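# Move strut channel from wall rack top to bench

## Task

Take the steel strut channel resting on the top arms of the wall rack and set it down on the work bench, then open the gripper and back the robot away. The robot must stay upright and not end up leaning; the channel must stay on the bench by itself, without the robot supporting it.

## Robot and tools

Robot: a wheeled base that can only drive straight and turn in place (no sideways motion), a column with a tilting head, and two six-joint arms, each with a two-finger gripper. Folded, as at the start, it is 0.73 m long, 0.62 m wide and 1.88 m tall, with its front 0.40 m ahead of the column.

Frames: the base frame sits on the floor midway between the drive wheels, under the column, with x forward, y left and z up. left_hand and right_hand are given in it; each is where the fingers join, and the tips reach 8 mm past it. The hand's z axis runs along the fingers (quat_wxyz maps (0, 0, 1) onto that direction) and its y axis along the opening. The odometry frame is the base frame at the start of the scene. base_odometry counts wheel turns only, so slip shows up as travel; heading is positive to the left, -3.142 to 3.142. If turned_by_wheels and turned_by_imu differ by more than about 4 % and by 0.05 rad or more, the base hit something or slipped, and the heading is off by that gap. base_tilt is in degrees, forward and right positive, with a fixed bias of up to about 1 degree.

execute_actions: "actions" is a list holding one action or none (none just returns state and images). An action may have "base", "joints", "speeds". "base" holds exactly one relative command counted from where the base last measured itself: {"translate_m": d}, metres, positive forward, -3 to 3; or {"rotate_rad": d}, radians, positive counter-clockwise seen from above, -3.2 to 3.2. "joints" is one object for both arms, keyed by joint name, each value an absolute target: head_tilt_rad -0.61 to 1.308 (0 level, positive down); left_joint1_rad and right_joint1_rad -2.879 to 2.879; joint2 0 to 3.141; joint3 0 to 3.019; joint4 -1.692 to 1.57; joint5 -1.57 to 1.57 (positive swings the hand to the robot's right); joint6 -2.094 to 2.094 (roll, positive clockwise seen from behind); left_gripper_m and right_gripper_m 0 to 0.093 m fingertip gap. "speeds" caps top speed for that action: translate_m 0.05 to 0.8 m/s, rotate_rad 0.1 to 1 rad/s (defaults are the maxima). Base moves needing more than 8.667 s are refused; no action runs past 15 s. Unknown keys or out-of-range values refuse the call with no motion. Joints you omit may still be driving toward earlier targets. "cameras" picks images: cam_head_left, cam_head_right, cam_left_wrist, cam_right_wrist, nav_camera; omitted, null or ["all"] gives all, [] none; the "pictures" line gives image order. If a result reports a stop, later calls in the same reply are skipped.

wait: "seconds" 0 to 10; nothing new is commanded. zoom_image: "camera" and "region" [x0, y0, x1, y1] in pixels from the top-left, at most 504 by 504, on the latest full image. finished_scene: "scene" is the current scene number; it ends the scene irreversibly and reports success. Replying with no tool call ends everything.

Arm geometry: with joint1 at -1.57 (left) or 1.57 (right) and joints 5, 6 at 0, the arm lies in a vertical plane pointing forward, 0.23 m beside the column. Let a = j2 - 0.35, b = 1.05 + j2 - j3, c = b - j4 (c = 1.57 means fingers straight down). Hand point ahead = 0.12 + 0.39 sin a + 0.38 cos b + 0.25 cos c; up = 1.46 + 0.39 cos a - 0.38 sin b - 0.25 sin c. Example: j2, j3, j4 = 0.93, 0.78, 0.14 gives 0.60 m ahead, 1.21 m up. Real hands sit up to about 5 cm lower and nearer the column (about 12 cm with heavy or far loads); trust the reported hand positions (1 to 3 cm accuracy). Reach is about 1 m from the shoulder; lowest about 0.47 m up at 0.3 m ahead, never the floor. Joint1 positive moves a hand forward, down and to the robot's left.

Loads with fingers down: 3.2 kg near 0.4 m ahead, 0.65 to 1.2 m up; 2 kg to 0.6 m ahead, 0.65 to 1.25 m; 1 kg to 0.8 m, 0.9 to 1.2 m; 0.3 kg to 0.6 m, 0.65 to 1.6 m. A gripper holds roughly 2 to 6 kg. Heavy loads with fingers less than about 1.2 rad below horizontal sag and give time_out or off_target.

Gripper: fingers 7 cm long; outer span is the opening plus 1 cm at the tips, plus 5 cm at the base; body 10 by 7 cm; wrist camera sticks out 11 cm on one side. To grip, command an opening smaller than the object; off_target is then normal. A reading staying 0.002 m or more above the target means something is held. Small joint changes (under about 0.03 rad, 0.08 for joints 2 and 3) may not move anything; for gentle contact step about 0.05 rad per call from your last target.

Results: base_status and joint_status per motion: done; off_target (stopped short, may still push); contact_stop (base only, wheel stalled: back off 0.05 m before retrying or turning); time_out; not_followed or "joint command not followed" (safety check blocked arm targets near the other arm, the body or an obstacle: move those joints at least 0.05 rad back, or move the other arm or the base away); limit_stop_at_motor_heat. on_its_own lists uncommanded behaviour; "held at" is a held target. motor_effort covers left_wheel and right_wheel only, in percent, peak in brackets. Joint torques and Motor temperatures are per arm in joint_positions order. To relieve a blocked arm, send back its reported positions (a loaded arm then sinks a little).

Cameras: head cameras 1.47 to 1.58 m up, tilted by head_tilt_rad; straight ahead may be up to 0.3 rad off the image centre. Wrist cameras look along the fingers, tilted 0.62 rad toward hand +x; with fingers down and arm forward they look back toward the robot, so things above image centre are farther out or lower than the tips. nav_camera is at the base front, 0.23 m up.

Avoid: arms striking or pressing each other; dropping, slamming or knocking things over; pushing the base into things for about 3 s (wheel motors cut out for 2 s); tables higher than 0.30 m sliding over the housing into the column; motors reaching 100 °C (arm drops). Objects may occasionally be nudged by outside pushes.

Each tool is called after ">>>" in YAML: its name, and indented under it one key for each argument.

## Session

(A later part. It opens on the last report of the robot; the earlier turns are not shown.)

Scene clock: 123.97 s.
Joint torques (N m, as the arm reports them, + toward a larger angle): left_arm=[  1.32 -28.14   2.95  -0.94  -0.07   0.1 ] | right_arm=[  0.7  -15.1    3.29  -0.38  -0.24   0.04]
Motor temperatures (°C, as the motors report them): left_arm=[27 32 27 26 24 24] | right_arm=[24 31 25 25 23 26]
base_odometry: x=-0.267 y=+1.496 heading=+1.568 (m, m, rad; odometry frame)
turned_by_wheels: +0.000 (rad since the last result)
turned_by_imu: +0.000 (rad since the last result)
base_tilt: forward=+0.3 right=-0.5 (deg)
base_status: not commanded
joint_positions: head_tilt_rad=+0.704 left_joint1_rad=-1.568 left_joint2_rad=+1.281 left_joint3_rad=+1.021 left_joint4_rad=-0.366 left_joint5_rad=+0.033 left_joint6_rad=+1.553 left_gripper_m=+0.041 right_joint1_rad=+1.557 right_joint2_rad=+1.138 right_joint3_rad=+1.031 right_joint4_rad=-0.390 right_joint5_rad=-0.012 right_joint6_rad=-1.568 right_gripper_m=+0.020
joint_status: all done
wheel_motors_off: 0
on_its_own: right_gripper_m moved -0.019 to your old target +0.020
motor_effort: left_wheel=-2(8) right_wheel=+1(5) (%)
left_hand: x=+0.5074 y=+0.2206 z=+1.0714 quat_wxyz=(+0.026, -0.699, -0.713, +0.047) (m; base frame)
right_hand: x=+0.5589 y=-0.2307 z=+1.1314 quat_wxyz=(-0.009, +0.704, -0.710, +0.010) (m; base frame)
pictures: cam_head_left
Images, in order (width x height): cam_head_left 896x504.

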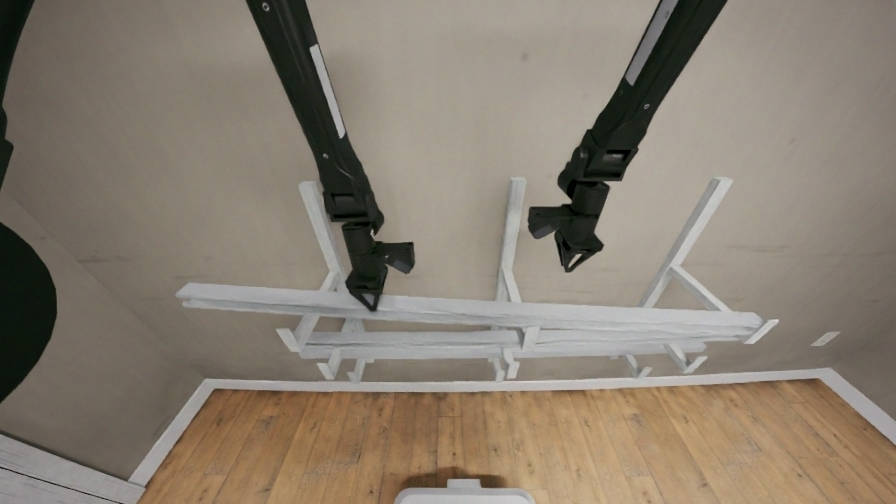

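>>> execute_actions:
  actions:
    - {"joints":{"left_joint2_rad":1.4,"left_joint3_rad":1.08,"left_joint4_rad":-0.2,"right_gripper_m":0.093}}
  cameras: []

>>> execute_actions:
  actions:
    - {"joints":{"left_joint2_rad":1.52,"left_joint3_rad":1.12,"left_joint4_rad":-0.14,"right_joint2_rad":1.4,"right_joint3_rad":1.08,"right_joint4_rad":-0.2}}
  cameras: ["cam_head_left","cam_right_wrist"]

Scene clock: 134.47 s.
Joint torques (N m, as the arm reports them, + toward a larger angle): left_arm=[  0.95 -26.52   0.02  -0.63   0.24  -0.06] | right_arm=[  0.64 -15.72   3.22  -0.33  -0.22   0.05]
Motor temperatures (°C, as the motors report them): left_arm=[27 35 27 26 24 24] | right_arm=[24 31 26 25 23 26]
base_odometry: x=-0.267 y=+1.496 heading=+1.568 (m, m, rad; odometry frame)
turned_by_wheels: +0.000 (rad since the last result)
turned_by_imu: +0.000 (rad since the last result)
base_tilt: forward=+0.2 right=-0.4 (deg)
base_status: not commanded
joint_positions: head_tilt_rad=+0.704 left_joint1_rad=-1.561 left_joint2_rad=+1.507 left_joint3_rad=+1.089 left_joint4_rad=-0.173 left_joint5_rad=+0.025 left_joint6_rad=+1.570 left_gripper_m=+0.041 right_joint1_rad=+1.557 right_joint2_rad=+1.138 right_joint3_rad=+1.031 right_joint4_rad=-0.390 right_joint5_rad=-0.012 right_joint6_rad=-1.568 right_gripper_m=+0.093
joint_status: all done
wheel_motors_off: 0
motor_effort: left_wheel=+0(3) right_wheel=-1(1) (%)
left_hand: x=+0.5001 y=+0.2261 z=+0.9844 quat_wxyz=(+0.018, -0.704, -0.709, +0.030) (m; base frame)
right_hand: x=+0.5589 y=-0.2307 z=+1.1314 quat_wxyz=(-0.009, +0.704, -0.710, +0.009) (m; base frame)
pictures: none
No camera images: the call's "cameras" was empty. Leave "cameras" out to get every camera's image.

Scene clock: 135.53 s.
Joint torques (N m, as the arm reports them, + toward a larger angle): left_arm=[  0.99 -16.63   3.66   1.07   0.24  -0.05] | right_arm=[  0.66 -17.85   2.09   0.26  -0.23   0.05]
Motor temperatures (°C, as the motors report them): left_arm=[27 35 27 26 24 24] | right_arm=[24 31 26 25 23 26]
base_odometry: x=-0.267 y=+1.496 heading=+1.569 (m, m, rad; odometry frame)
turned_by_wheels: +0.000 (rad since the last result)
turned_by_imu: +0.000 (rad since the last result)
base_tilt: forward=+0.2 right=-0.6 (deg)
base_status: not commanded
joint_positions: head_tilt_rad=+0.704 left_joint1_rad=-1.561 left_joint2_rad=+1.511 left_joint3_rad=+1.089 left_joint4_rad=-0.165 left_joint5_rad=+0.025 left_joint6_rad=+1.570 left_gripper_m=+0.041 right_joint1_rad=+1.557 right_joint2_rad=+1.417 right_joint3_rad=+1.071 right_joint4_rad=-0.209 right_joint5_rad=-0.012 right_joint6_rad=-1.568 right_gripper_m=+0.093
joint_status: all done
wheel_motors_off: 0
motor_effort: left_wheel=+3(3) right_wheel=+1(0) (%)
left_hand: x=+0.5000 y=+0.2261 z=+0.9827 quat_wxyz=(+0.017, -0.704, -0.709, +0.029) (m; base frame)
right_hand: x=+0.5208 y=-0.2318 z=+1.0188 quat_wxyz=(+0.011, +0.703, -0.711, -0.011) (m; base frame)
pictures: cam_head_left, cam_right_wrist
Images, in order (width x height): cam_head_left 896x504, cam_right_wrist 504x504.

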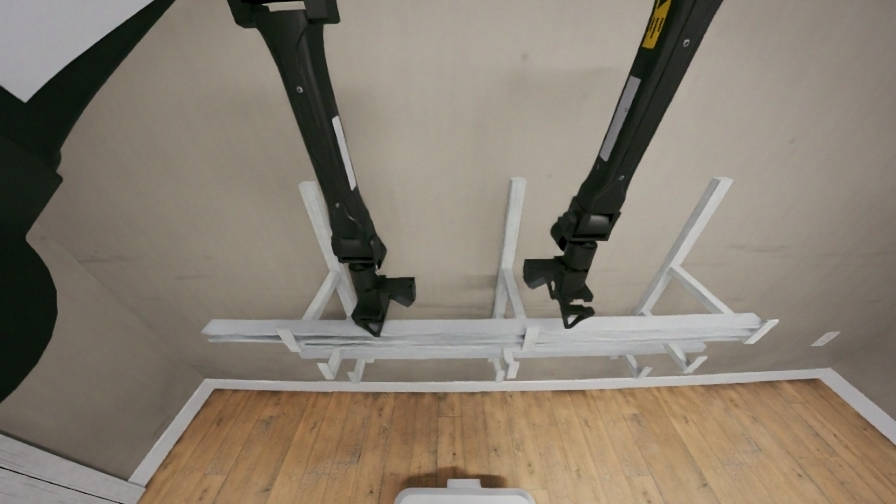

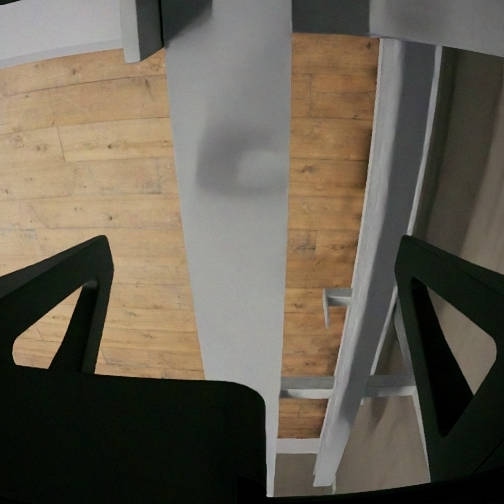

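>>> execute_actions:
  actions:
    - {"joints":{"left_gripper_m":0.093}}
  cameras: []

>>> execute_actions:
  actions:
    - {"joints":{"left_joint2_rad":1.6,"left_joint3_rad":1.11,"left_joint4_rad":-0.03,"right_joint2_rad":1.6,"right_joint3_rad":1.11,"right_joint4_rad":-0.03}}
  cameras: ["cam_left_wrist","cam_right_wrist"]

Scene clock: 148.37 s.
Joint torques (N m, as the arm reports them, + toward a larger angle): left_arm=[  0.97 -16.86   1.86   0.61   0.14  -0.06] | right_arm=[  0.81 -17.9    1.99   0.29  -0.23   0.04]
Motor temperatures (°C, as the motors report them): left_arm=[27 33 27 26 24 24] | right_arm=[24 32 25 25 23 26]
base_odometry: x=-0.267 y=+1.496 heading=+1.568 (m, m, rad; odometry frame)
turned_by_wheels: +0.000 (rad since the last result)
turned_by_imu: +0.000 (rad since the last result)
base_tilt: forward=+0.2 right=-0.4 (deg)
base_status: not commanded
joint_positions: head_tilt_rad=+0.704 left_joint1_rad=-1.561 left_joint2_rad=+1.512 left_joint3_rad=+1.112 left_joint4_rad=-0.147 left_joint5_rad=+0.027 left_joint6_rad=+1.570 left_gripper_m=+0.093 right_joint1_rad=+1.557 right_joint2_rad=+1.417 right_joint3_rad=+1.071 right_joint4_rad=-0.209 right_joint5_rad=-0.012 right_joint6_rad=-1.568 right_gripper_m=+0.093
joint_status: all done
wheel_motors_off: 0
motor_effort: left_wheel=+1(3) right_wheel=+1(1) (%)
left_hand: x=+0.5189 y=+0.2258 z=+0.9831 quat_wxyz=(+0.001, -0.705, -0.709, +0.015) (m; base frame)
right_hand: x=+0.5208 y=-0.2318 z=+1.0188 quat_wxyz=(+0.011, +0.703, -0.711, -0.011) (m; base frame)
pictures: none
No camera images: the call's "cameras" was empty. Leave "cameras" out to get every camera's image.

Scene clock: 149.20 s.
Joint torques (N m, as the arm reports them, + toward a larger angle): left_arm=[  0.84 -17.43   0.23   0.57   0.14  -0.06] | right_arm=[ 0.78 -9.08  0.72  1.03 -0.21  0.06]
Motor temperatures (°C, as the motors report them): left_arm=[27 33 27 26 24 24] | right_arm=[24 32 25 25 23 26]
base_odometry: x=-0.267 y=+1.496 heading=+1.568 (m, m, rad; odometry frame)
turned_by_wheels: +0.000 (rad since the last result)
turned_by_imu: +0.000 (rad since the last result)
base_tilt: forward=+0.4 right=-0.6 (deg)
base_status: not commanded
joint_positions: head_tilt_rad=+0.704 left_joint1_rad=-1.561 left_joint2_rad=+1.601 left_joint3_rad=+1.111 left_joint4_rad=-0.038 left_joint5_rad=+0.027 left_joint6_rad=+1.570 left_gripper_m=+0.093 right_joint1_rad=+1.557 right_joint2_rad=+1.498 right_joint3_rad=+1.120 right_joint4_rad=-0.050 right_joint5_rad=-0.013 right_joint6_rad=-1.568 right_gripper_m=+0.093
joint_status: all done
wheel_motors_off: 0
motor_effort: left_wheel=+1(2) right_wheel=+0(2) (%)
left_hand: x=+0.5017 y=+0.2260 z=+0.9482 quat_wxyz=(-0.006, -0.705, -0.709, +0.008) (m; base frame)
right_hand: x=+0.5539 y=-0.2323 z=+0.9899 quat_wxyz=(-0.034, +0.703, -0.709, +0.033) (m; base frame)
pictures: cam_left_wrist, cam_right_wrist
Images, in order (width x height): cam_left_wrist 504x504, cam_right_wrist 504x504.

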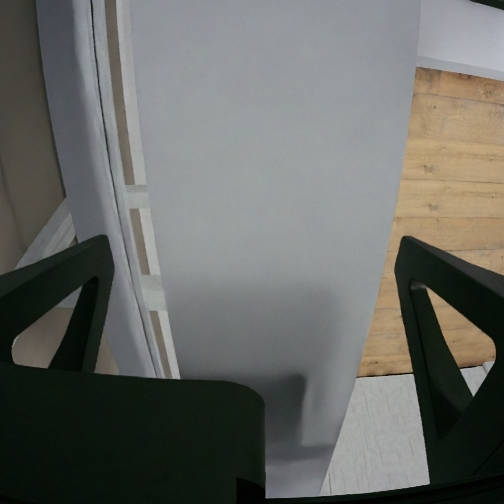

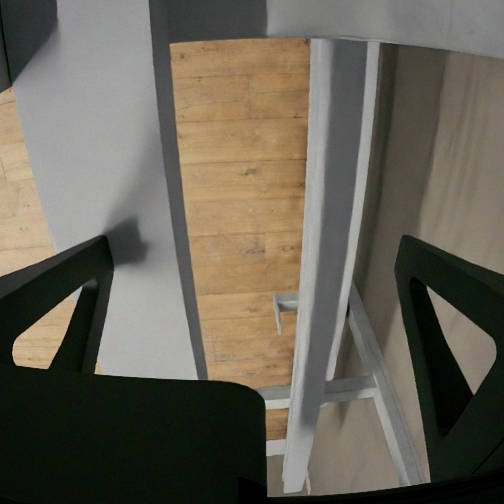

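>>> execute_actions:
  actions:
    - {"joints":{"right_joint2_rad":1.35,"right_joint3_rad":0.94,"right_joint4_rad":-0.11}}
  cameras: ["cam_right_wrist"]

>>> execute_actions:
  actions:
    - {"joints":{"right_joint2_rad":1.6,"right_joint3_rad":1.09,"right_joint4_rad":-0.01}}
  cameras: ["cam_right_wrist"]

Scene clock: 159.40 s.
Joint torques (N m, as the arm reports them, + toward a larger angle): left_arm=[  0.96 -17.37   0.21   0.58   0.14  -0.06] | right_arm=[  0.66 -14.92   0.78   0.11  -0.22   0.04]
Motor temperatures (°C, as the motors report them): left_arm=[27 33 27 26 24 24] | right_arm=[24 31 25 25 23 26]
base_odometry: x=-0.267 y=+1.496 heading=+1.568 (m, m, rad; odometry frame)
turned_by_wheels: +0.000 (rad since the last result)
turned_by_imu: -0.001 (rad since the last result)
base_tilt: forward=+0.3 right=-0.4 (deg)
base_status: not commanded
joint_positions: head_tilt_rad=+0.704 left_joint1_rad=-1.561 left_joint2_rad=+1.601 left_joint3_rad=+1.111 left_joint4_rad=-0.038 left_joint5_rad=+0.027 left_joint6_rad=+1.570 left_gripper_m=+0.093 right_joint1_rad=+1.557 right_joint2_rad=+1.346 right_joint3_rad=+0.944 right_joint4_rad=-0.113 right_joint5_rad=-0.013 right_joint6_rad=-1.569 right_gripper_m=+0.093
joint_status: all done
wheel_motors_off: 0
motor_effort: left_wheel=+0(1) right_wheel=+0(2) (%)
left_hand: x=+0.5017 y=+0.2260 z=+0.9482 quat_wxyz=(-0.006, -0.705, -0.709, +0.008) (m; base frame)
right_hand: x=+0.4958 y=-0.2313 z=+1.0392 quat_wxyz=(-0.003, +0.704, -0.710, +0.003) (m; base frame)
pictures: cam_right_wrist
Images, in order (width x height): cam_right_wrist 504x504.

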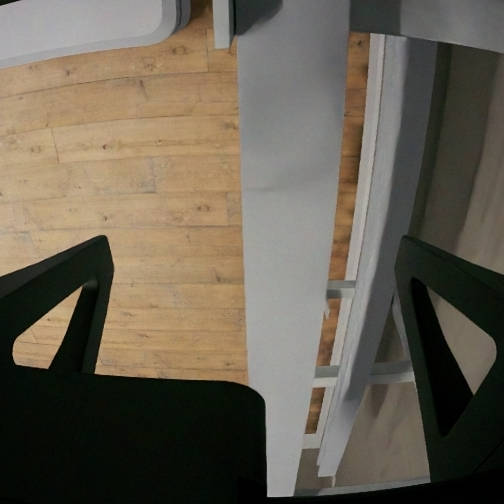

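Scene clock: 160.27 s.
Joint torques (N m, as the arm reports them, + toward a larger angle): left_arm=[  0.96 -17.34   0.19   0.61   0.13  -0.07] | right_arm=[ 0.73 -8.33  0.9   0.62 -0.22  0.05]
Motor temperatures (°C, as the motors report them): left_arm=[27 33 27 26 24 24] | right_arm=[24 31 25 25 23 26]
base_odometry: x=-0.267 y=+1.496 heading=+1.568 (m, m, rad; odometry frame)
turned_by_wheels: +0.000 (rad since the last result)
turned_by_imu: +0.000 (rad since the last result)
base_tilt: forward=+0.2 right=-0.5 (deg)
base_status: not commanded
joint_positions: head_tilt_rad=+0.704 left_joint1_rad=-1.561 left_joint2_rad=+1.601 left_joint3_rad=+1.111 left_joint4_rad=-0.038 left_joint5_rad=+0.028 left_joint6_rad=+1.570 left_gripper_m=+0.093 right_joint1_rad=+1.557 right_joint2_rad=+1.495 right_joint3_rad=+1.095 right_joint4_rad=-0.021 right_joint5_rad=-0.013 right_joint6_rad=-1.569 right_gripper_m=+0.093
joint_status: all done
wheel_motors_off: 0
motor_effort: left_wheel=+0(5) right_wheel=+0(5) (%)
left_hand: x=+0.5017 y=+0.2260 z=+0.9482 quat_wxyz=(-0.006, -0.705, -0.709, +0.008) (m; base frame)
right_hand: x=+0.5473 y=-0.2322 z=+0.9901 quat_wxyz=(-0.037, +0.703, -0.709, +0.036) (m; base frame)
pictures: cam_right_wrist
Images, in order (width x height): cam_right_wrist 504x504.

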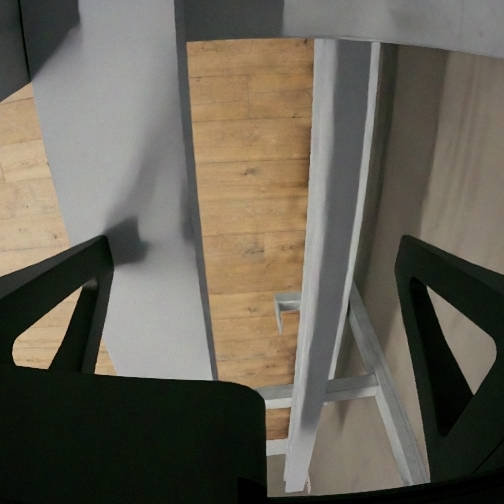

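>>> execute_actions:
  actions:
    - {"joints":{"right_joint2_rad":1.35,"right_joint3_rad":0.97,"right_joint4_rad":-0.14,"right_joint6_rad":1.57}}
  cameras: ["cam_right_wrist"]

>>> execute_actions:
  actions:
    - {"joints":{"right_joint2_rad":1.6,"right_joint3_rad":1.11,"right_joint4_rad":-0.03}}
  cameras: ["cam_right_wrist"]

Scene clock: 171.60 s.
Joint torques (N m, as the arm reports them, + toward a larger angle): left_arm=[  0.94 -17.42   0.19   0.6    0.13  -0.06] | right_arm=[  0.72 -14.89   1.12   0.22  -0.08   0.16]
Motor temperatures (°C, as the motors report them): left_arm=[27 33 27 26 24 24] | right_arm=[24 30 25 25 23 26]
base_odometry: x=-0.267 y=+1.496 heading=+1.568 (m, m, rad; odometry frame)
turned_by_wheels: +0.000 (rad since the last result)
turned_by_imu: -0.001 (rad since the last result)
base_tilt: forward=+0.2 right=-0.4 (deg)
base_status: not commanded
joint_positions: head_tilt_rad=+0.704 left_joint1_rad=-1.561 left_joint2_rad=+1.601 left_joint3_rad=+1.111 left_joint4_rad=-0.038 left_joint5_rad=+0.028 left_joint6_rad=+1.570 left_gripper_m=+0.093 right_joint1_rad=+1.557 right_joint2_rad=+1.341 right_joint3_rad=+0.973 right_joint4_rad=-0.145 right_joint5_rad=-0.011 right_joint6_rad=+1.562 right_gripper_m=+0.093
joint_status: all done
wheel_motors_off: 0
motor_effort: left_wheel=+0(1) right_wheel=+1(1) (%)
left_hand: x=+0.5017 y=+0.2260 z=+0.9482 quat_wxyz=(-0.006, -0.705, -0.709, +0.008) (m; base frame)
right_hand: x=+0.5086 y=-0.2316 z=+1.0425 quat_wxyz=(-0.004, -0.707, -0.708, -0.004) (m; base frame)
pictures: cam_right_wrist
Images, in order (width x height): cam_right_wrist 504x504.

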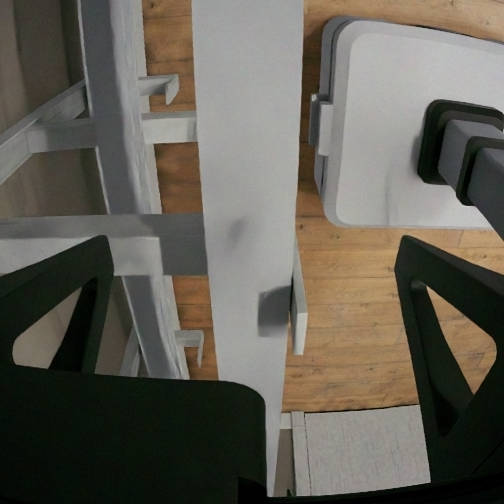

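Scene clock: 172.47 s.
Joint torques (N m, as the arm reports them, + toward a larger angle): left_arm=[  1.2  -17.65   0.21   0.61   0.14  -0.06] | right_arm=[ 0.5  -9.    0.71  0.52 -0.09  0.13]
Motor temperatures (°C, as the motors report them): left_arm=[27 33 27 26 24 24] | right_arm=[24 30 25 25 23 26]
base_odometry: x=-0.267 y=+1.496 heading=+1.568 (m, m, rad; odometry frame)
turned_by_wheels: +0.000 (rad since the last result)
turned_by_imu: +0.000 (rad since the last result)
base_tilt: forward=+0.2 right=-0.5 (deg)
base_status: not commanded
joint_positions: head_tilt_rad=+0.704 left_joint1_rad=-1.561 left_joint2_rad=+1.601 left_joint3_rad=+1.111 left_joint4_rad=-0.038 left_joint5_rad=+0.028 left_joint6_rad=+1.570 left_gripper_m=+0.093 right_joint1_rad=+1.557 right_joint2_rad=+1.498 right_joint3_rad=+1.121 right_joint4_rad=-0.039 right_joint5_rad=-0.011 right_joint6_rad=+1.563 right_gripper_m=+0.093
joint_status: all done
wheel_motors_off: 0
motor_effort: left_wheel=+0(5) right_wheel=+0(4) (%)
left_hand: x=+0.5017 y=+0.2260 z=+0.9482 quat_wxyz=(-0.006, -0.705, -0.709, +0.008) (m; base frame)
right_hand: x=+0.5576 y=-0.2326 z=+0.9906 quat_wxyz=(-0.039, -0.705, -0.707, -0.038) (m; base frame)
pictures: cam_right_wrist
Images, in order (width x height): cam_right_wrist 504x504.

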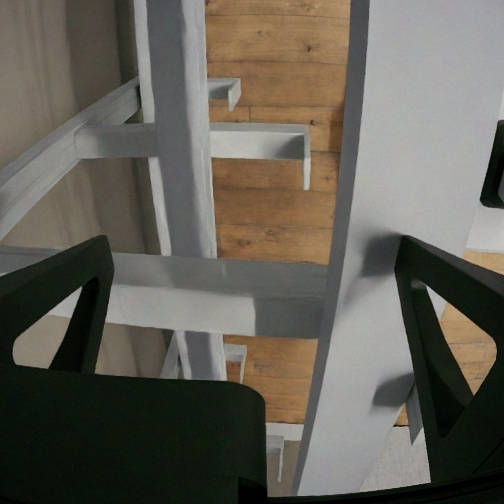

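>>> execute_actions:
  actions:
    - {"joints":{"right_joint2_rad":1.35,"right_joint3_rad":0.97,"right_joint4_rad":-0.14,"right_joint1_rad":1.4}}
  cameras: ["cam_right_wrist"]

>>> execute_actions:
  actions:
    - {"joints":{"right_joint2_rad":1.48,"right_joint3_rad":1.02,"right_joint4_rad":-0.06}}
  cameras: ["cam_right_wrist"]

Scene clock: 183.27 s.
Joint torques (N m, as the arm reports them, + toward a larger angle): left_arm=[  1.14 -17.46   0.24   0.59   0.13  -0.07] | right_arm=[ -0.45 -14.71   1.17   0.19   0.     0.13]
Motor temperatures (°C, as the motors report them): left_arm=[27 33 27 26 24 24] | right_arm=[24 30 25 25 23 26]
base_odometry: x=-0.267 y=+1.496 heading=+1.568 (m, m, rad; odometry frame)
turned_by_wheels: +0.000 (rad since the last result)
turned_by_imu: -0.001 (rad since the last result)
base_tilt: forward=+0.1 right=-0.4 (deg)
base_status: not commanded
joint_positions: head_tilt_rad=+0.704 left_joint1_rad=-1.561 left_joint2_rad=+1.601 left_joint3_rad=+1.111 left_joint4_rad=-0.038 left_joint5_rad=+0.028 left_joint6_rad=+1.570 left_gripper_m=+0.093 right_joint1_rad=+1.391 right_joint2_rad=+1.341 right_joint3_rad=+0.973 right_joint4_rad=-0.144 right_joint5_rad=-0.011 right_joint6_rad=+1.565 right_gripper_m=+0.093
joint_status: all done
wheel_motors_off: 0
motor_effort: left_wheel=+0(1) right_wheel=+1(4) (%)
left_hand: x=+0.5017 y=+0.2260 z=+0.9482 quat_wxyz=(-0.006, -0.705, -0.709, +0.008) (m; base frame)
right_hand: x=+0.5042 y=-0.3258 z=+1.0503 quat_wxyz=(-0.055, -0.734, -0.675, +0.047) (m; base frame)
pictures: cam_right_wrist
Images, in order (width x height): cam_right_wrist 504x504.

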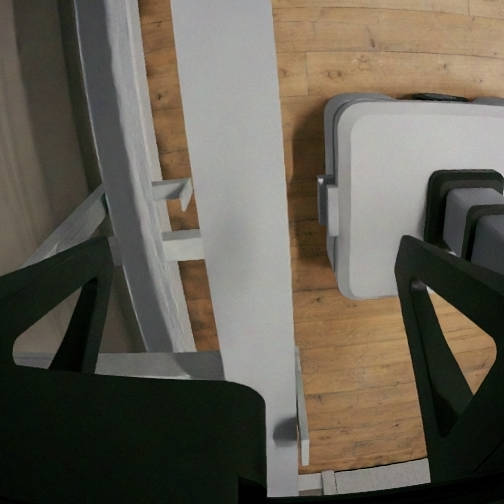

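Scene clock: 184.17 s.
Joint torques (N m, as the arm reports them, + toward a larger angle): left_arm=[  0.98 -17.44   0.22   0.59   0.13  -0.06] | right_arm=[ -0.55 -16.27   0.87   0.13   0.     0.12]
Motor temperatures (°C, as the motors report them): left_arm=[27 33 27 26 24 24] | right_arm=[24 30 25 25 23 26]
base_odometry: x=-0.267 y=+1.496 heading=+1.568 (m, m, rad; odometry frame)
turned_by_wheels: +0.000 (rad since the last result)
turned_by_imu: +0.000 (rad since the last result)
base_tilt: forward=+0.3 right=-0.4 (deg)
base_status: not commanded
joint_positions: head_tilt_rad=+0.704 left_joint1_rad=-1.561 left_joint2_rad=+1.601 left_joint3_rad=+1.111 left_joint4_rad=-0.038 left_joint5_rad=+0.028 left_joint6_rad=+1.570 left_gripper_m=+0.093 right_joint1_rad=+1.391 right_joint2_rad=+1.485 right_joint3_rad=+1.016 right_joint4_rad=-0.063 right_joint5_rad=-0.011 right_joint6_rad=+1.565 right_gripper_m=+0.093
joint_status: all done
wheel_motors_off: 0
motor_effort: left_wheel=-1(1) right_wheel=+1(3) (%)
left_hand: x=+0.5017 y=+0.2260 z=+0.9482 quat_wxyz=(-0.006, -0.705, -0.709, +0.008) (m; base frame)
right_hand: x=+0.4876 y=-0.3325 z=+0.9984 quat_wxyz=(-0.048, -0.735, -0.675, +0.053) (m; base frame)
pictures: cam_right_wrist
Images, in order (width x height): cam_right_wrist 504x504.

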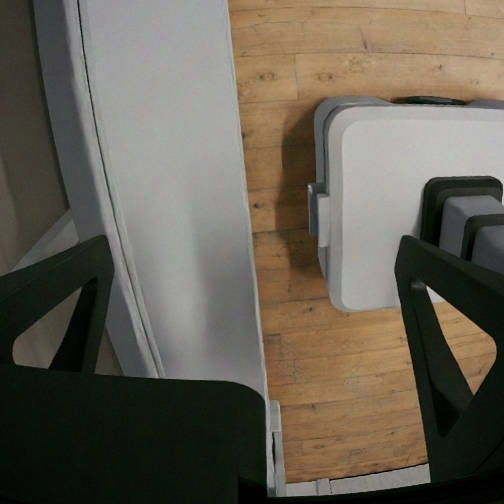

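>>> execute_actions:
  actions:
    - {"joints":{"right_joint2_rad":1.58,"right_joint3_rad":1.13,"right_joint4_rad":-0.07}}
  cameras: ["cam_right_wrist"]

>>> execute_actions:
  actions:
    - {"joints":{"left_gripper_m":0.0,"right_gripper_m":0.0}}
  cameras: ["cam_head_left"]

Scene clock: 191.87 s.
Joint torques (N m, as the arm reports them, + toward a larger angle): left_arm=[  0.93 -17.43   0.21   0.59   0.13  -0.06] | right_arm=[ -0.77 -15.75   0.76  -0.16   0.01   0.13]
Motor temperatures (°C, as the motors report them): left_arm=[27 34 27 26 24 24] | right_arm=[24 31 25 25 23 26]
base_odometry: x=-0.267 y=+1.496 heading=+1.568 (m, m, rad; odometry frame)
turned_by_wheels: +0.000 (rad since the last result)
turned_by_imu: +0.000 (rad since the last result)
base_tilt: forward=+0.3 right=-0.4 (deg)
base_status: not commanded
joint_positions: head_tilt_rad=+0.704 left_joint1_rad=-1.561 left_joint2_rad=+1.601 left_joint3_rad=+1.111 left_joint4_rad=-0.038 left_joint5_rad=+0.028 left_joint6_rad=+1.570 left_gripper_m=+0.093 right_joint1_rad=+1.391 right_joint2_rad=+1.572 right_joint3_rad=+1.133 right_joint4_rad=-0.065 right_joint5_rad=-0.011 right_joint6_rad=+1.565 right_gripper_m=+0.093
joint_status: all done
wheel_motors_off: 0
motor_effort: left_wheel=+0(1) right_wheel=-1(0) (%)
left_hand: x=+0.5017 y=+0.2260 z=+0.9482 quat_wxyz=(-0.006, -0.705, -0.709, +0.008) (m; base frame)
right_hand: x=+0.5180 y=-0.3399 z=+0.9689 quat_wxyz=(-0.058, -0.734, -0.675, +0.044) (m; base frame)
pictures: cam_right_wrist
Images, in order (width x height): cam_right_wrist 504x504.

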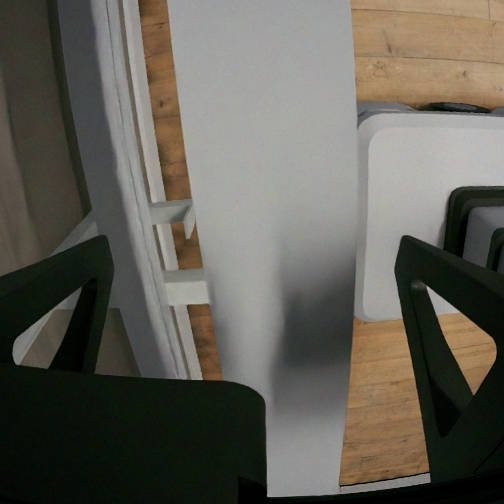

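Scene clock: 192.57 s.
Joint torques (N m, as the arm reports them, + toward a larger angle): left_arm=[  0.94 -17.41   0.38   0.65   0.13  -0.04] | right_arm=[ -0.72 -16.11   1.17   0.05   0.03   0.3 ]
Motor temperatures (°C, as the motors report them): left_arm=[27 34 27 26 24 24] | right_arm=[24 31 25 25 23 26]
base_odometry: x=-0.267 y=+1.496 heading=+1.568 (m, m, rad; odometry frame)
turned_by_wheels: +0.000 (rad since the last result)
turned_by_imu: +0.000 (rad since the last result)
base_tilt: forward=+0.1 right=-0.5 (deg)
base_status: not commanded
joint_positions: head_tilt_rad=+0.704 left_joint1_rad=-1.561 left_joint2_rad=+1.602 left_joint3_rad=+1.109 left_joint4_rad=-0.039 left_joint5_rad=+0.028 left_joint6_rad=+1.567 left_gripper_m=+0.041 right_joint1_rad=+1.391 right_joint2_rad=+1.573 right_joint3_rad=+1.125 right_joint4_rad=-0.070 right_joint5_rad=-0.012 right_joint6_rad=+1.549 right_gripper_m=+0.041
joint_status: left_gripper_m off_target (ended at +0.041, target +0.000); right_gripper_m off_target (ended at +0.041, target +0.000)
wheel_motors_off: 0
motor_effort: left_wheel=+1(2) right_wheel=+1(2) (%)
left_hand: x=+0.4995 y=+0.2260 z=+0.9479 quat_wxyz=(-0.004, -0.704, -0.710, +0.010) (m; base frame)
right_hand: x=+0.5108 y=-0.3393 z=+0.9678 quat_wxyz=(-0.052, -0.729, -0.681, +0.049) (m; base frame)
pictures: cam_head_left
Images, in order (width x height): cam_head_left 896x504.

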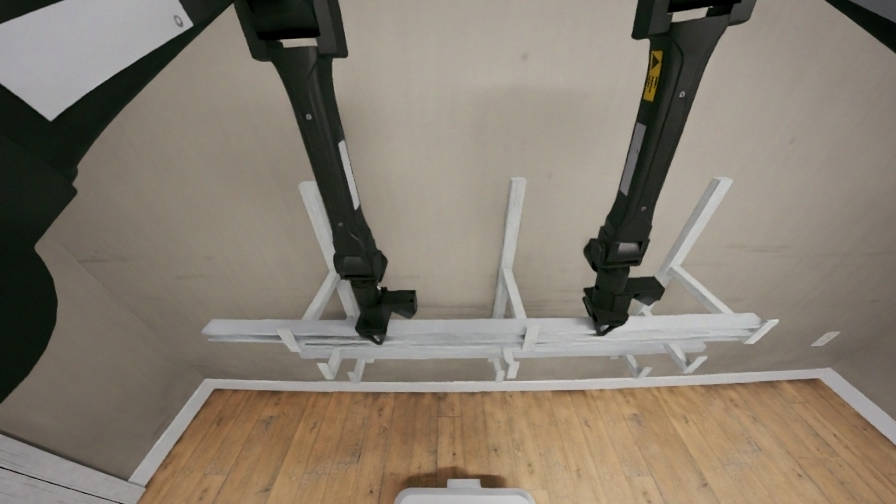

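Lift in an intermediate step.

>>> execute_actions:
  actions:
    - {"joints":{"left_joint2_rad":1.4,"left_joint3_rad":1.06,"left_joint4_rad":-0.18,"right_joint2_rad":1.4,"right_joint3_rad":1.06,"right_joint4_rad":-0.18}}
  cameras: []

>>> execute_actions:
  actions:
    - {"joints":{"left_joint2_rad":1.15,"left_joint3_rad":1.0,"left_joint4_rad":-0.37,"right_joint2_rad":1.15,"right_joint3_rad":1.0,"right_joint4_rad":-0.37}}
  cameras: ["cam_head_left"]

Scene clock: 202.57 s.
Joint torques (N m, as the arm reports them, + toward a larger angle): left_arm=[  0.46 -25.23   0.21  -0.74   0.3   -0.05] | right_arm=[ -0.53 -22.51  -0.51  -1.02   0.19   0.39]
Motor temperatures (°C, as the motors report them): left_arm=[27 34 27 26 24 24] | right_arm=[24 32 25 25 23 26]
base_odometry: x=-0.267 y=+1.496 heading=+1.569 (m, m, rad; odometry frame)
turned_by_wheels: +0.000 (rad since the last result)
turned_by_imu: +0.000 (rad since the last result)
base_tilt: forward=+0.3 right=-0.4 (deg)
base_status: not commanded
joint_positions: head_tilt_rad=+0.704 left_joint1_rad=-1.552 left_joint2_rad=+1.494 left_joint3_rad=+1.066 left_joint4_rad=-0.149 left_joint5_rad=+0.024 left_joint6_rad=+1.568 left_gripper_m=+0.041 right_joint1_rad=+1.392 right_joint2_rad=+1.476 right_joint3_rad=+1.084 right_joint4_rad=-0.155 right_joint5_rad=-0.017 right_joint6_rad=+1.543 right_gripper_m=+0.041
joint_status: all done
wheel_motors_off: 0
motor_effort: left_wheel=-1(5) right_wheel=-3(5) (%)
left_hand: x=+0.4978 y=+0.2320 z=+0.9884 quat_wxyz=(+0.016, -0.702, -0.711, +0.022) (m; base frame)
right_hand: x=+0.5114 y=-0.3321 z=+1.0040 quat_wxyz=(-0.039, -0.727, -0.683, +0.057) (m; base frame)
pictures: none
No camera images: the call's "cameras" was empty. Leave "cameras" out to get every camera's image.

Scene clock: 203.67 s.
Joint torques (N m, as the arm reports them, + toward a larger angle): left_arm=[ -0.59 -23.98   3.31  -0.23   0.52  -0.4 ] | right_arm=[  0.42 -21.47   3.04  -0.55  -0.23   0.17]
Motor temperatures (°C, as the motors report them): left_arm=[27 34 27 26 24 24] | right_arm=[24 32 25 25 23 26]
base_odometry: x=-0.267 y=+1.496 heading=+1.568 (m, m, rad; odometry frame)
turned_by_wheels: +0.000 (rad since the last result)
turned_by_imu: +0.000 (rad since the last result)
base_tilt: forward=+0.2 right=-0.5 (deg)
base_status: not commanded
joint_positions: head_tilt_rad=+0.704 left_joint1_rad=-1.534 left_joint2_rad=+1.234 left_joint3_rad=+0.989 left_joint4_rad=-0.356 left_joint5_rad=+0.018 left_joint6_rad=+1.612 left_gripper_m=+0.041 right_joint1_rad=+1.388 right_joint2_rad=+1.223 right_joint3_rad=+0.986 right_joint4_rad=-0.358 right_joint5_rad=-0.005 right_joint6_rad=+1.562 right_gripper_m=+0.041
joint_status: all done
wheel_motors_off: 0
motor_effort: left_wheel=-1(3) right_wheel=+0(4) (%)
left_hand: x=+0.5086 y=+0.2412 z=+1.0869 quat_wxyz=(+0.031, -0.714, -0.699, +0.023) (m; base frame)
right_hand: x=+0.5055 y=-0.3214 z=+1.0983 quat_wxyz=(-0.028, -0.735, -0.673, +0.078) (m; base frame)
pictures: cam_head_left
Images, in order (width x height): cam_head_left 896x504.

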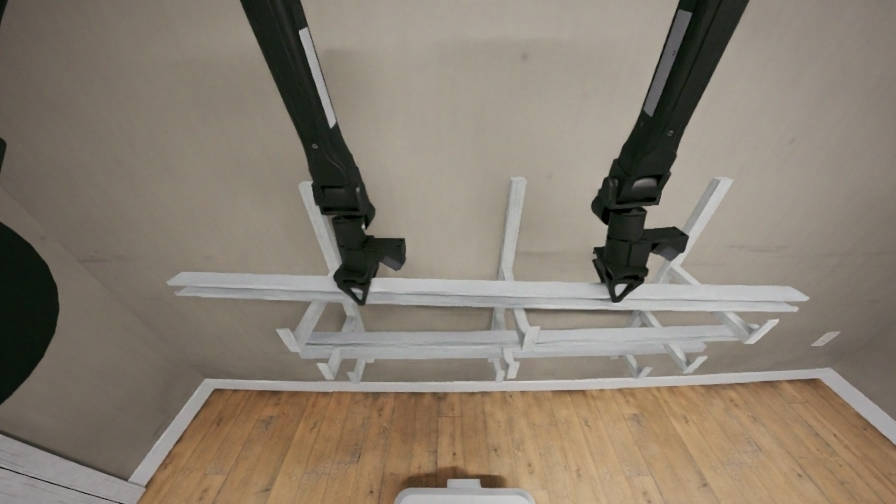

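>>> execute_actions:
  actions:
    - {"base":{"translate_m":-1.2},"speeds":{"translate_m":0.4}}
  cameras: []

>>> execute_actions:
  actions:
    - {"base":{"rotate_rad":3.14},"speeds":{"rotate_rad":0.5},"joints":{"head_tilt_rad":0.5}}
  cameras: ["cam_head_left","nav_camera"]

Scene clock: 215.40 s.
Joint torques (N m, as the arm reports them, + toward a larger angle): left_arm=[ -0.73 -24.38   3.88  -0.2    0.57  -0.44] | right_arm=[ -0.08 -21.6    3.73  -0.55  -0.21   0.18]
Motor temperatures (°C, as the motors report them): left_arm=[27 36 27 26 24 24] | right_arm=[24 34 26 25 23 26]
base_odometry: x=-0.270 y=+0.296 heading=+1.568 (m, m, rad; odometry frame)
turned_by_wheels: -0.001 (rad since the last result)
turned_by_imu: -0.001 (rad since the last result)
base_tilt: forward=+0.3 right=-0.4 (deg)
base_status: done
joint_positions: head_tilt_rad=+0.704 left_joint1_rad=-1.534 left_joint2_rad=+1.238 left_joint3_rad=+0.982 left_joint4_rad=-0.357 left_joint5_rad=+0.017 left_joint6_rad=+1.613 left_gripper_m=+0.041 right_joint1_rad=+1.388 right_joint2_rad=+1.228 right_joint3_rad=+0.977 right_joint4_rad=-0.359 right_joint5_rad=-0.005 right_joint6_rad=+1.561 right_gripper_m=+0.041
joint_status: not commanded
wheel_motors_off: 0
motor_effort: left_wheel=-1(36) right_wheel=+0(39) (%)
left_hand: x=+0.5021 y=+0.2414 z=+1.0847 quat_wxyz=(+0.036, -0.714, -0.699, +0.027) (m; base frame)
right_hand: x=+0.4982 y=-0.3211 z=+1.0957 quat_wxyz=(-0.022, -0.735, -0.672, +0.083) (m; base frame)
pictures: none
No camera images: the call's "cameras" was empty. Leave "cameras" out to get every camera's image.

Scene clock: 222.60 s.
Joint torques (N m, as the arm reports them, + toward a larger angle): left_arm=[ -1.1  -24.4    3.88  -0.26   0.53  -0.43] | right_arm=[  0.17 -21.85   3.59  -0.41  -0.16   0.2 ]
Motor temperatures (°C, as the motors report them): left_arm=[27 37 27 26 24 24] | right_arm=[24 34 26 25 23 26]
base_odometry: x=-0.270 y=+0.296 heading=-1.576 (m, m, rad; odometry frame)
turned_by_wheels: +3.140 (rad since the last result)
turned_by_imu: +3.144 (rad since the last result)
base_tilt: forward=+0.2 right=-0.6 (deg)
base_status: done
joint_positions: head_tilt_rad=+0.518 left_joint1_rad=-1.532 left_joint2_rad=+1.238 left_joint3_rad=+0.982 left_joint4_rad=-0.356 left_joint5_rad=+0.018 left_joint6_rad=+1.611 left_gripper_m=+0.041 right_joint1_rad=+1.388 right_joint2_rad=+1.229 right_joint3_rad=+0.981 right_joint4_rad=-0.359 right_joint5_rad=-0.007 right_joint6_rad=+1.558 right_gripper_m=+0.041
joint_status: all done
wheel_motors_off: 0
motor_effort: left_wheel=-4(39) right_wheel=+2(50) (%)
left_hand: x=+0.5021 y=+0.2420 z=+1.0847 quat_wxyz=(+0.036, -0.713, -0.700, +0.027) (m; base frame)
right_hand: x=+0.5000 y=-0.3210 z=+1.0956 quat_wxyz=(-0.022, -0.734, -0.674, +0.082) (m; base frame)
pictures: cam_head_left, nav_camera
Images, in order (width x height): cam_head_left 896x504, nav_camera 896x504.

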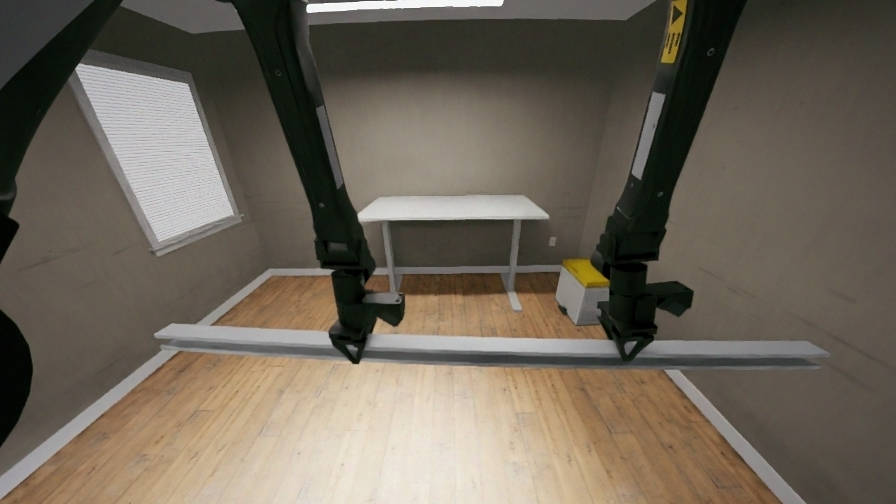

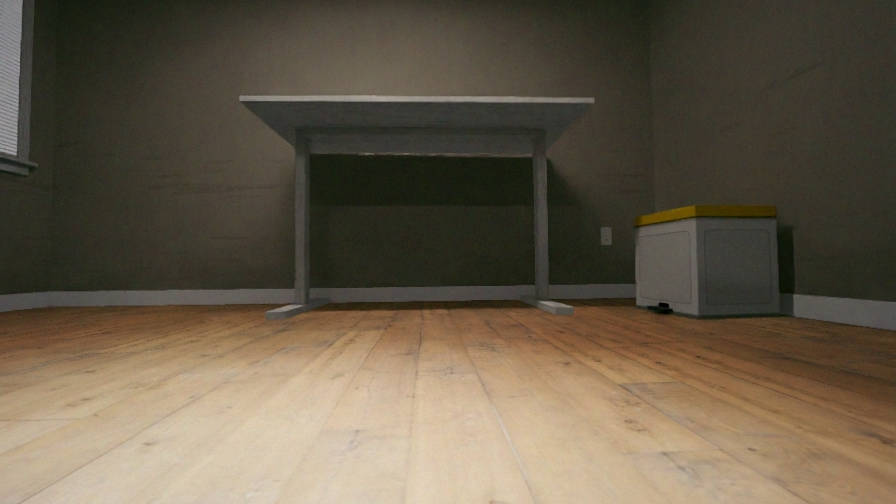

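>>> execute_actions:
  actions:
    - {"base":{"translate_m":1.5},"speeds":{"translate_m":0.4}}
  cameras: ["cam_head_left","nav_camera"]

Scene clock: 235.93 s.
Joint torques (N m, as the arm reports them, + toward a larger angle): left_arm=[ -0.78 -24.41   3.79  -0.23   0.48  -0.4 ] | right_arm=[  0.11 -21.67   3.12  -0.54  -0.15   0.21]
Motor temperatures (°C, as the motors report them): left_arm=[27 38 28 26 25 24] | right_arm=[24 35 26 25 23 26]
base_odometry: x=-0.277 y=-1.204 heading=-1.575 (m, m, rad; odometry frame)
turned_by_wheels: +0.001 (rad since the last result)
turned_by_imu: -0.001 (rad since the last result)
base_tilt: forward=+0.2 right=-0.4 (deg)
base_status: done
joint_positions: head_tilt_rad=+0.518 left_joint1_rad=-1.532 left_joint2_rad=+1.240 left_joint3_rad=+0.983 left_joint4_rad=-0.355 left_joint5_rad=+0.019 left_joint6_rad=+1.609 left_gripper_m=+0.041 right_joint1_rad=+1.388 right_joint2_rad=+1.230 right_joint3_rad=+0.984 right_joint4_rad=-0.360 right_joint5_rad=-0.007 right_joint6_rad=+1.557 right_gripper_m=+0.041
joint_status: not commanded
wheel_motors_off: 0
motor_effort: left_wheel=+1(55) right_wheel=-1(48) (%)
left_hand: x=+0.5022 y=+0.2419 z=+1.0839 quat_wxyz=(+0.036, -0.712, -0.700, +0.027) (m; base frame)
right_hand: x=+0.5014 y=-0.3212 z=+1.0954 quat_wxyz=(-0.023, -0.734, -0.674, +0.081) (m; base frame)
pictures: cam_head_left, nav_camera
Images, in order (width x height): cam_head_left 896x504, nav_camera 896x504.

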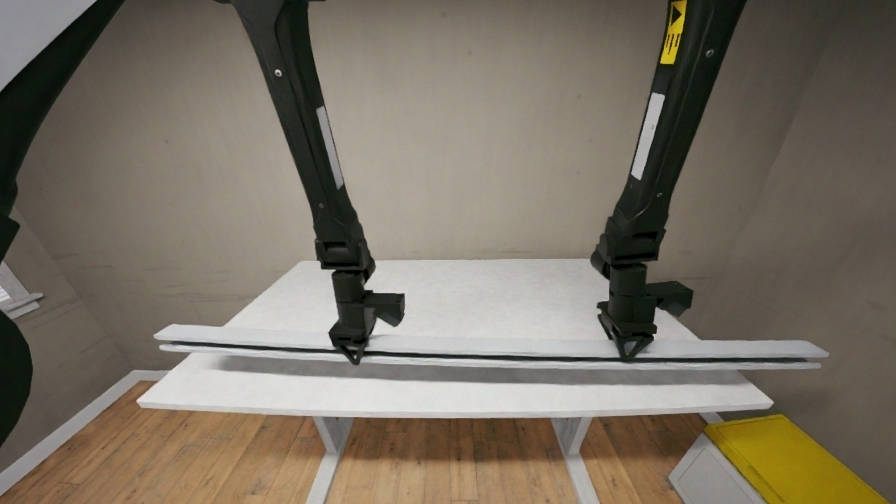

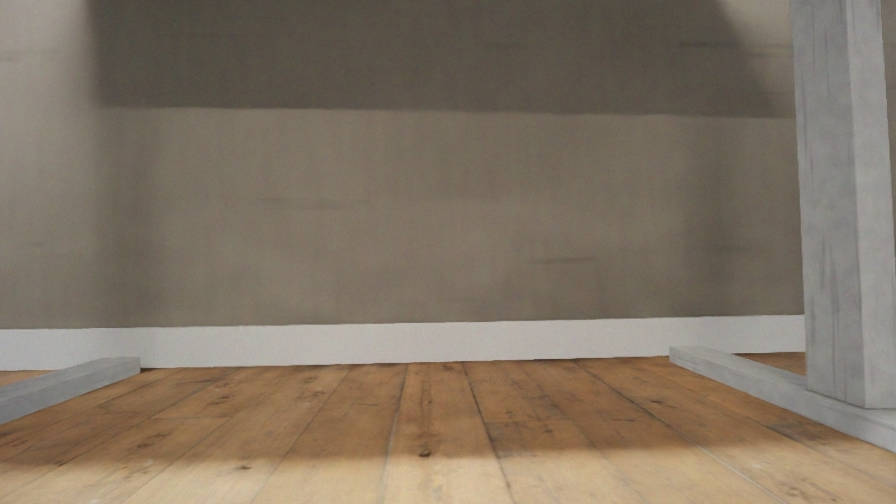

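>>> execute_actions:
  actions:
    - {"base":{"translate_m":0.2},"speeds":{"translate_m":0.3},"joints":{"left_joint2_rad":1.8,"left_joint3_rad":1.28,"left_joint4_rad":0,"right_joint2_rad":1.8,"right_joint3_rad":1.28,"right_joint4_rad":0,"head_tilt_rad":0.9}}
  cameras: ["cam_head_left"]

Scene clock: 249.70 s.
Joint torques (N m, as the arm reports them, + toward a larger angle): left_arm=[ 1.24 -0.16  6.47  4.32 -0.06 -0.01] | right_arm=[-0.82 -0.61  4.93  2.25 -0.27  0.68]
Motor temperatures (°C, as the motors report them): left_arm=[27 38 28 26 25 24] | right_arm=[24 36 26 25 23 26]
base_odometry: x=-0.278 y=-1.404 heading=-1.575 (m, m, rad; odometry frame)
turned_by_wheels: +0.000 (rad since the last result)
turned_by_imu: -0.001 (rad since the last result)
base_tilt: forward=+0.2 right=-0.5 (deg)
base_status: done
joint_positions: head_tilt_rad=+0.901 left_joint1_rad=-1.567 left_joint2_rad=+1.579 left_joint3_rad=+1.228 left_joint4_rad=-0.121 left_joint5_rad=+0.032 left_joint6_rad=+1.563 left_gripper_m=+0.042 right_joint1_rad=+1.393 right_joint2_rad=+1.586 right_joint3_rad=+1.235 right_joint4_rad=-0.050 right_joint5_rad=-0.003 right_joint6_rad=+1.518 right_gripper_m=+0.041
joint_status: left_joint2_rad time_out (moved +0.339 of +0.560); left_joint4_rad time_out (moved +0.233 of +0.355); right_joint2_rad time_out (moved +0.356 of +0.570); the others done
wheel_motors_off: 0
on_its_own: left_joint2_rad reads +1.579 and still pushes toward +1.800 since a time_out; left_joint4_rad reads -0.121 and still pushes toward +0.000 since a time_out; right_joint2_rad reads +1.586 and still pushes toward +1.800 since a time_out
motor_effort: left_wheel=+5(40) right_wheel=+5(31) (%)
left_hand: x=+0.5649 y=+0.2215 z=+0.9619 quat_wxyz=(-0.028, -0.704, -0.710, -0.008) (m; base frame)
right_hand: x=+0.5775 y=-0.3455 z=+0.9699 quat_wxyz=(-0.098, -0.713, -0.694, +0.015) (m; base frame)
pictures: cam_head_left
Images, in order (width x height): cam_head_left 896x504.

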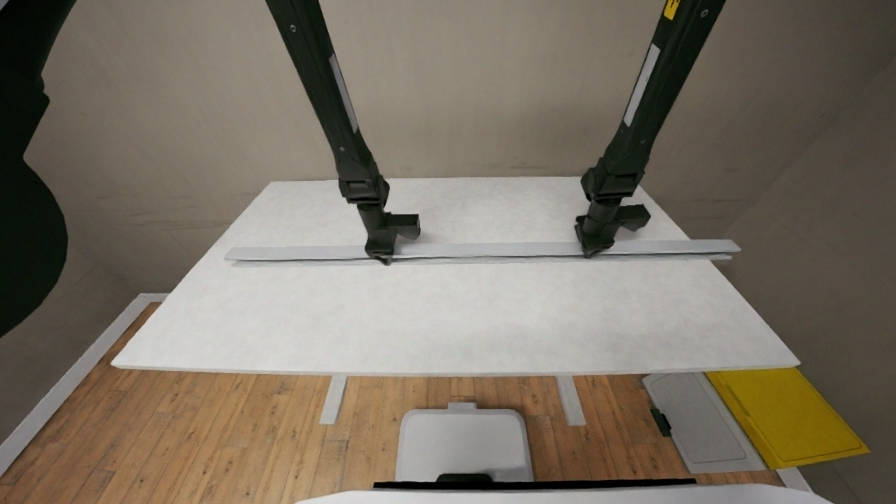

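On the bench. Release and raise.

>>> execute_actions:
  actions:
    - {"joints":{"left_gripper_m":0.093,"right_gripper_m":0.093,"left_joint2_rad":1.58,"left_joint3_rad":1.228,"left_joint4_rad":-0.12,"right_joint2_rad":1.586,"right_joint3_rad":1.235,"right_joint4_rad":-0.05}}
  cameras: []

>>> execute_actions:
  actions:
    - {"joints":{"left_joint2_rad":1.15,"left_joint3_rad":1.03,"left_joint4_rad":-0.4,"right_joint2_rad":1.15,"right_joint3_rad":1.03,"right_joint4_rad":-0.4}}
  cameras: []

>>> execute_actions:
  actions:
    - {"base":{"translate_m":-0.6}}
  cameras: ["cam_head_left"]

Scene clock: 259.40 s.
Joint torques (N m, as the arm reports them, + toward a larger angle): left_arm=[  1.18 -18.26   0.74   0.46  -0.04  -0.01] | right_arm=[ -0.97 -19.03   1.38   0.34  -0.04   0.15]
Motor temperatures (°C, as the motors report them): left_arm=[27 35 28 26 24 24] | right_arm=[24 34 26 25 23 27]
base_odometry: x=-0.278 y=-1.404 heading=-1.575 (m, m, rad; odometry frame)
turned_by_wheels: +0.000 (rad since the last result)
turned_by_imu: +0.000 (rad since the last result)
base_tilt: forward=+0.2 right=-0.5 (deg)
base_status: not commanded
joint_positions: head_tilt_rad=+0.902 left_joint1_rad=-1.567 left_joint2_rad=+1.568 left_joint3_rad=+1.241 left_joint4_rad=-0.119 left_joint5_rad=+0.032 left_joint6_rad=+1.562 left_gripper_m=+0.093 right_joint1_rad=+1.392 right_joint2_rad=+1.601 right_joint3_rad=+1.238 right_joint4_rad=-0.053 right_joint5_rad=-0.010 right_joint6_rad=+1.561 right_gripper_m=+0.093
joint_status: all done
wheel_motors_off: 0
motor_effort: left_wheel=-1(6) right_wheel=+1(6) (%)
left_hand: x=+0.5792 y=+0.2217 z=+0.9680 quat_wxyz=(-0.038, -0.703, -0.710, -0.017) (m; base frame)
right_hand: x=+0.5719 y=-0.3451 z=+0.9635 quat_wxyz=(-0.091, -0.729, -0.679, +0.015) (m; base frame)
pictures: none
No camera images: the call's "cameras" was empty. Leave "cameras" out to get every camera's image.

Scene clock: 260.70 s.
Joint torques (N m, as the arm reports them, + toward a larger angle): left_arm=[  1.19 -15.74   4.25   0.29   0.03  -0.01] | right_arm=[ -0.07 -14.77   3.71  -0.3    0.04   0.15]
Motor temperatures (°C, as the motors report them): left_arm=[27 35 28 26 24 24] | right_arm=[24 34 26 25 23 27]
base_odometry: x=-0.278 y=-1.404 heading=-1.575 (m, m, rad; odometry frame)
turned_by_wheels: +0.000 (rad since the last result)
turned_by_imu: +0.000 (rad since the last result)
base_tilt: forward=+0.3 right=-0.4 (deg)
base_status: not commanded
joint_positions: head_tilt_rad=+0.902 left_joint1_rad=-1.567 left_joint2_rad=+1.133 left_joint3_rad=+1.025 left_joint4_rad=-0.397 left_joint5_rad=+0.030 left_joint6_rad=+1.563 left_gripper_m=+0.093 right_joint1_rad=+1.392 right_joint2_rad=+1.133 right_joint3_rad=+1.024 right_joint4_rad=-0.390 right_joint5_rad=-0.013 right_joint6_rad=+1.563 right_gripper_m=+0.093
joint_status: all done
wheel_motors_off: 0
motor_effort: left_wheel=-1(5) right_wheel=+0(3) (%)
left_hand: x=+0.5553 y=+0.2213 z=+1.1328 quat_wxyz=(-0.016, -0.704, -0.710, +0.003) (m; base frame)
right_hand: x=+0.5525 y=-0.3154 z=+1.1395 quat_wxyz=(-0.059, -0.733, -0.677, +0.042) (m; base frame)
pictures: none
No camera images: the call's "cameras" was empty. Leave "cameras" out to get every camera's image.

Scene clock: 263.40 s.
Joint torques (N m, as the arm reports them, + toward a larger angle): left_arm=[  1.18 -16.02   4.21   0.34   0.03   0.  ] | right_arm=[ -0.19 -14.96   3.78  -0.16   0.07   0.15]
Motor temperatures (°C, as the motors report them): left_arm=[27 35 28 26 24 24] | right_arm=[24 34 26 25 23 27]
base_odometry: x=-0.275 y=-0.804 heading=-1.574 (m, m, rad; odometry frame)
turned_by_wheels: +0.001 (rad since the last result)
turned_by_imu: +0.001 (rad since the last result)
base_tilt: forward=+0.2 right=-0.5 (deg)
base_status: done
joint_positions: head_tilt_rad=+0.902 left_joint1_rad=-1.567 left_joint2_rad=+1.137 left_joint3_rad=+1.024 left_joint4_rad=-0.399 left_joint5_rad=+0.030 left_joint6_rad=+1.563 left_gripper_m=+0.093 right_joint1_rad=+1.392 right_joint2_rad=+1.138 right_joint3_rad=+1.022 right_joint4_rad=-0.394 right_joint5_rad=-0.013 right_joint6_rad=+1.563 right_gripper_m=+0.093
joint_status: not commanded
wheel_motors_off: 0
motor_effort: left_wheel=+0(40) right_wheel=+0(44) (%)
left_hand: x=+0.5532 y=+0.2214 z=+1.1310 quat_wxyz=(-0.014, -0.704, -0.710, +0.005) (m; base frame)
right_hand: x=+0.5486 y=-0.3155 z=+1.1368 quat_wxyz=(-0.055, -0.733, -0.676, +0.046) (m; base frame)
pictures: cam_head_left
Images, in order (width x height): cam_head_left 896x504.

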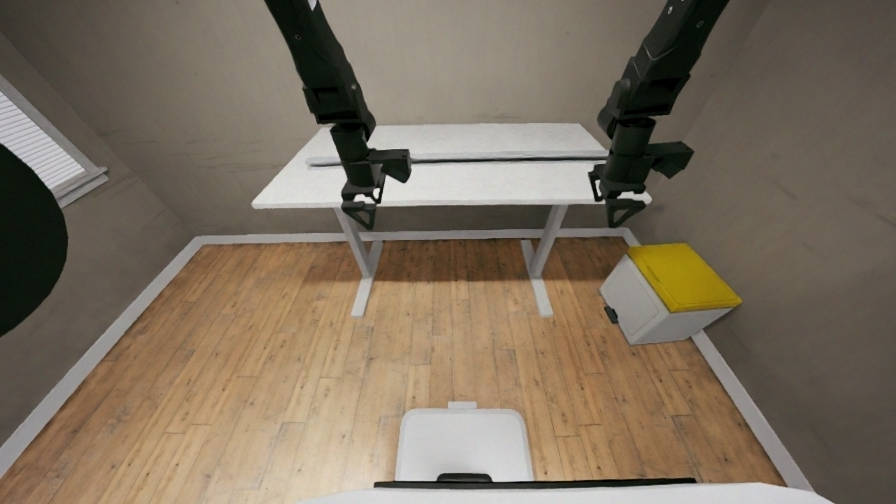

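>>> finished_scene:
  scene: 1

The scene is finished: the task was done.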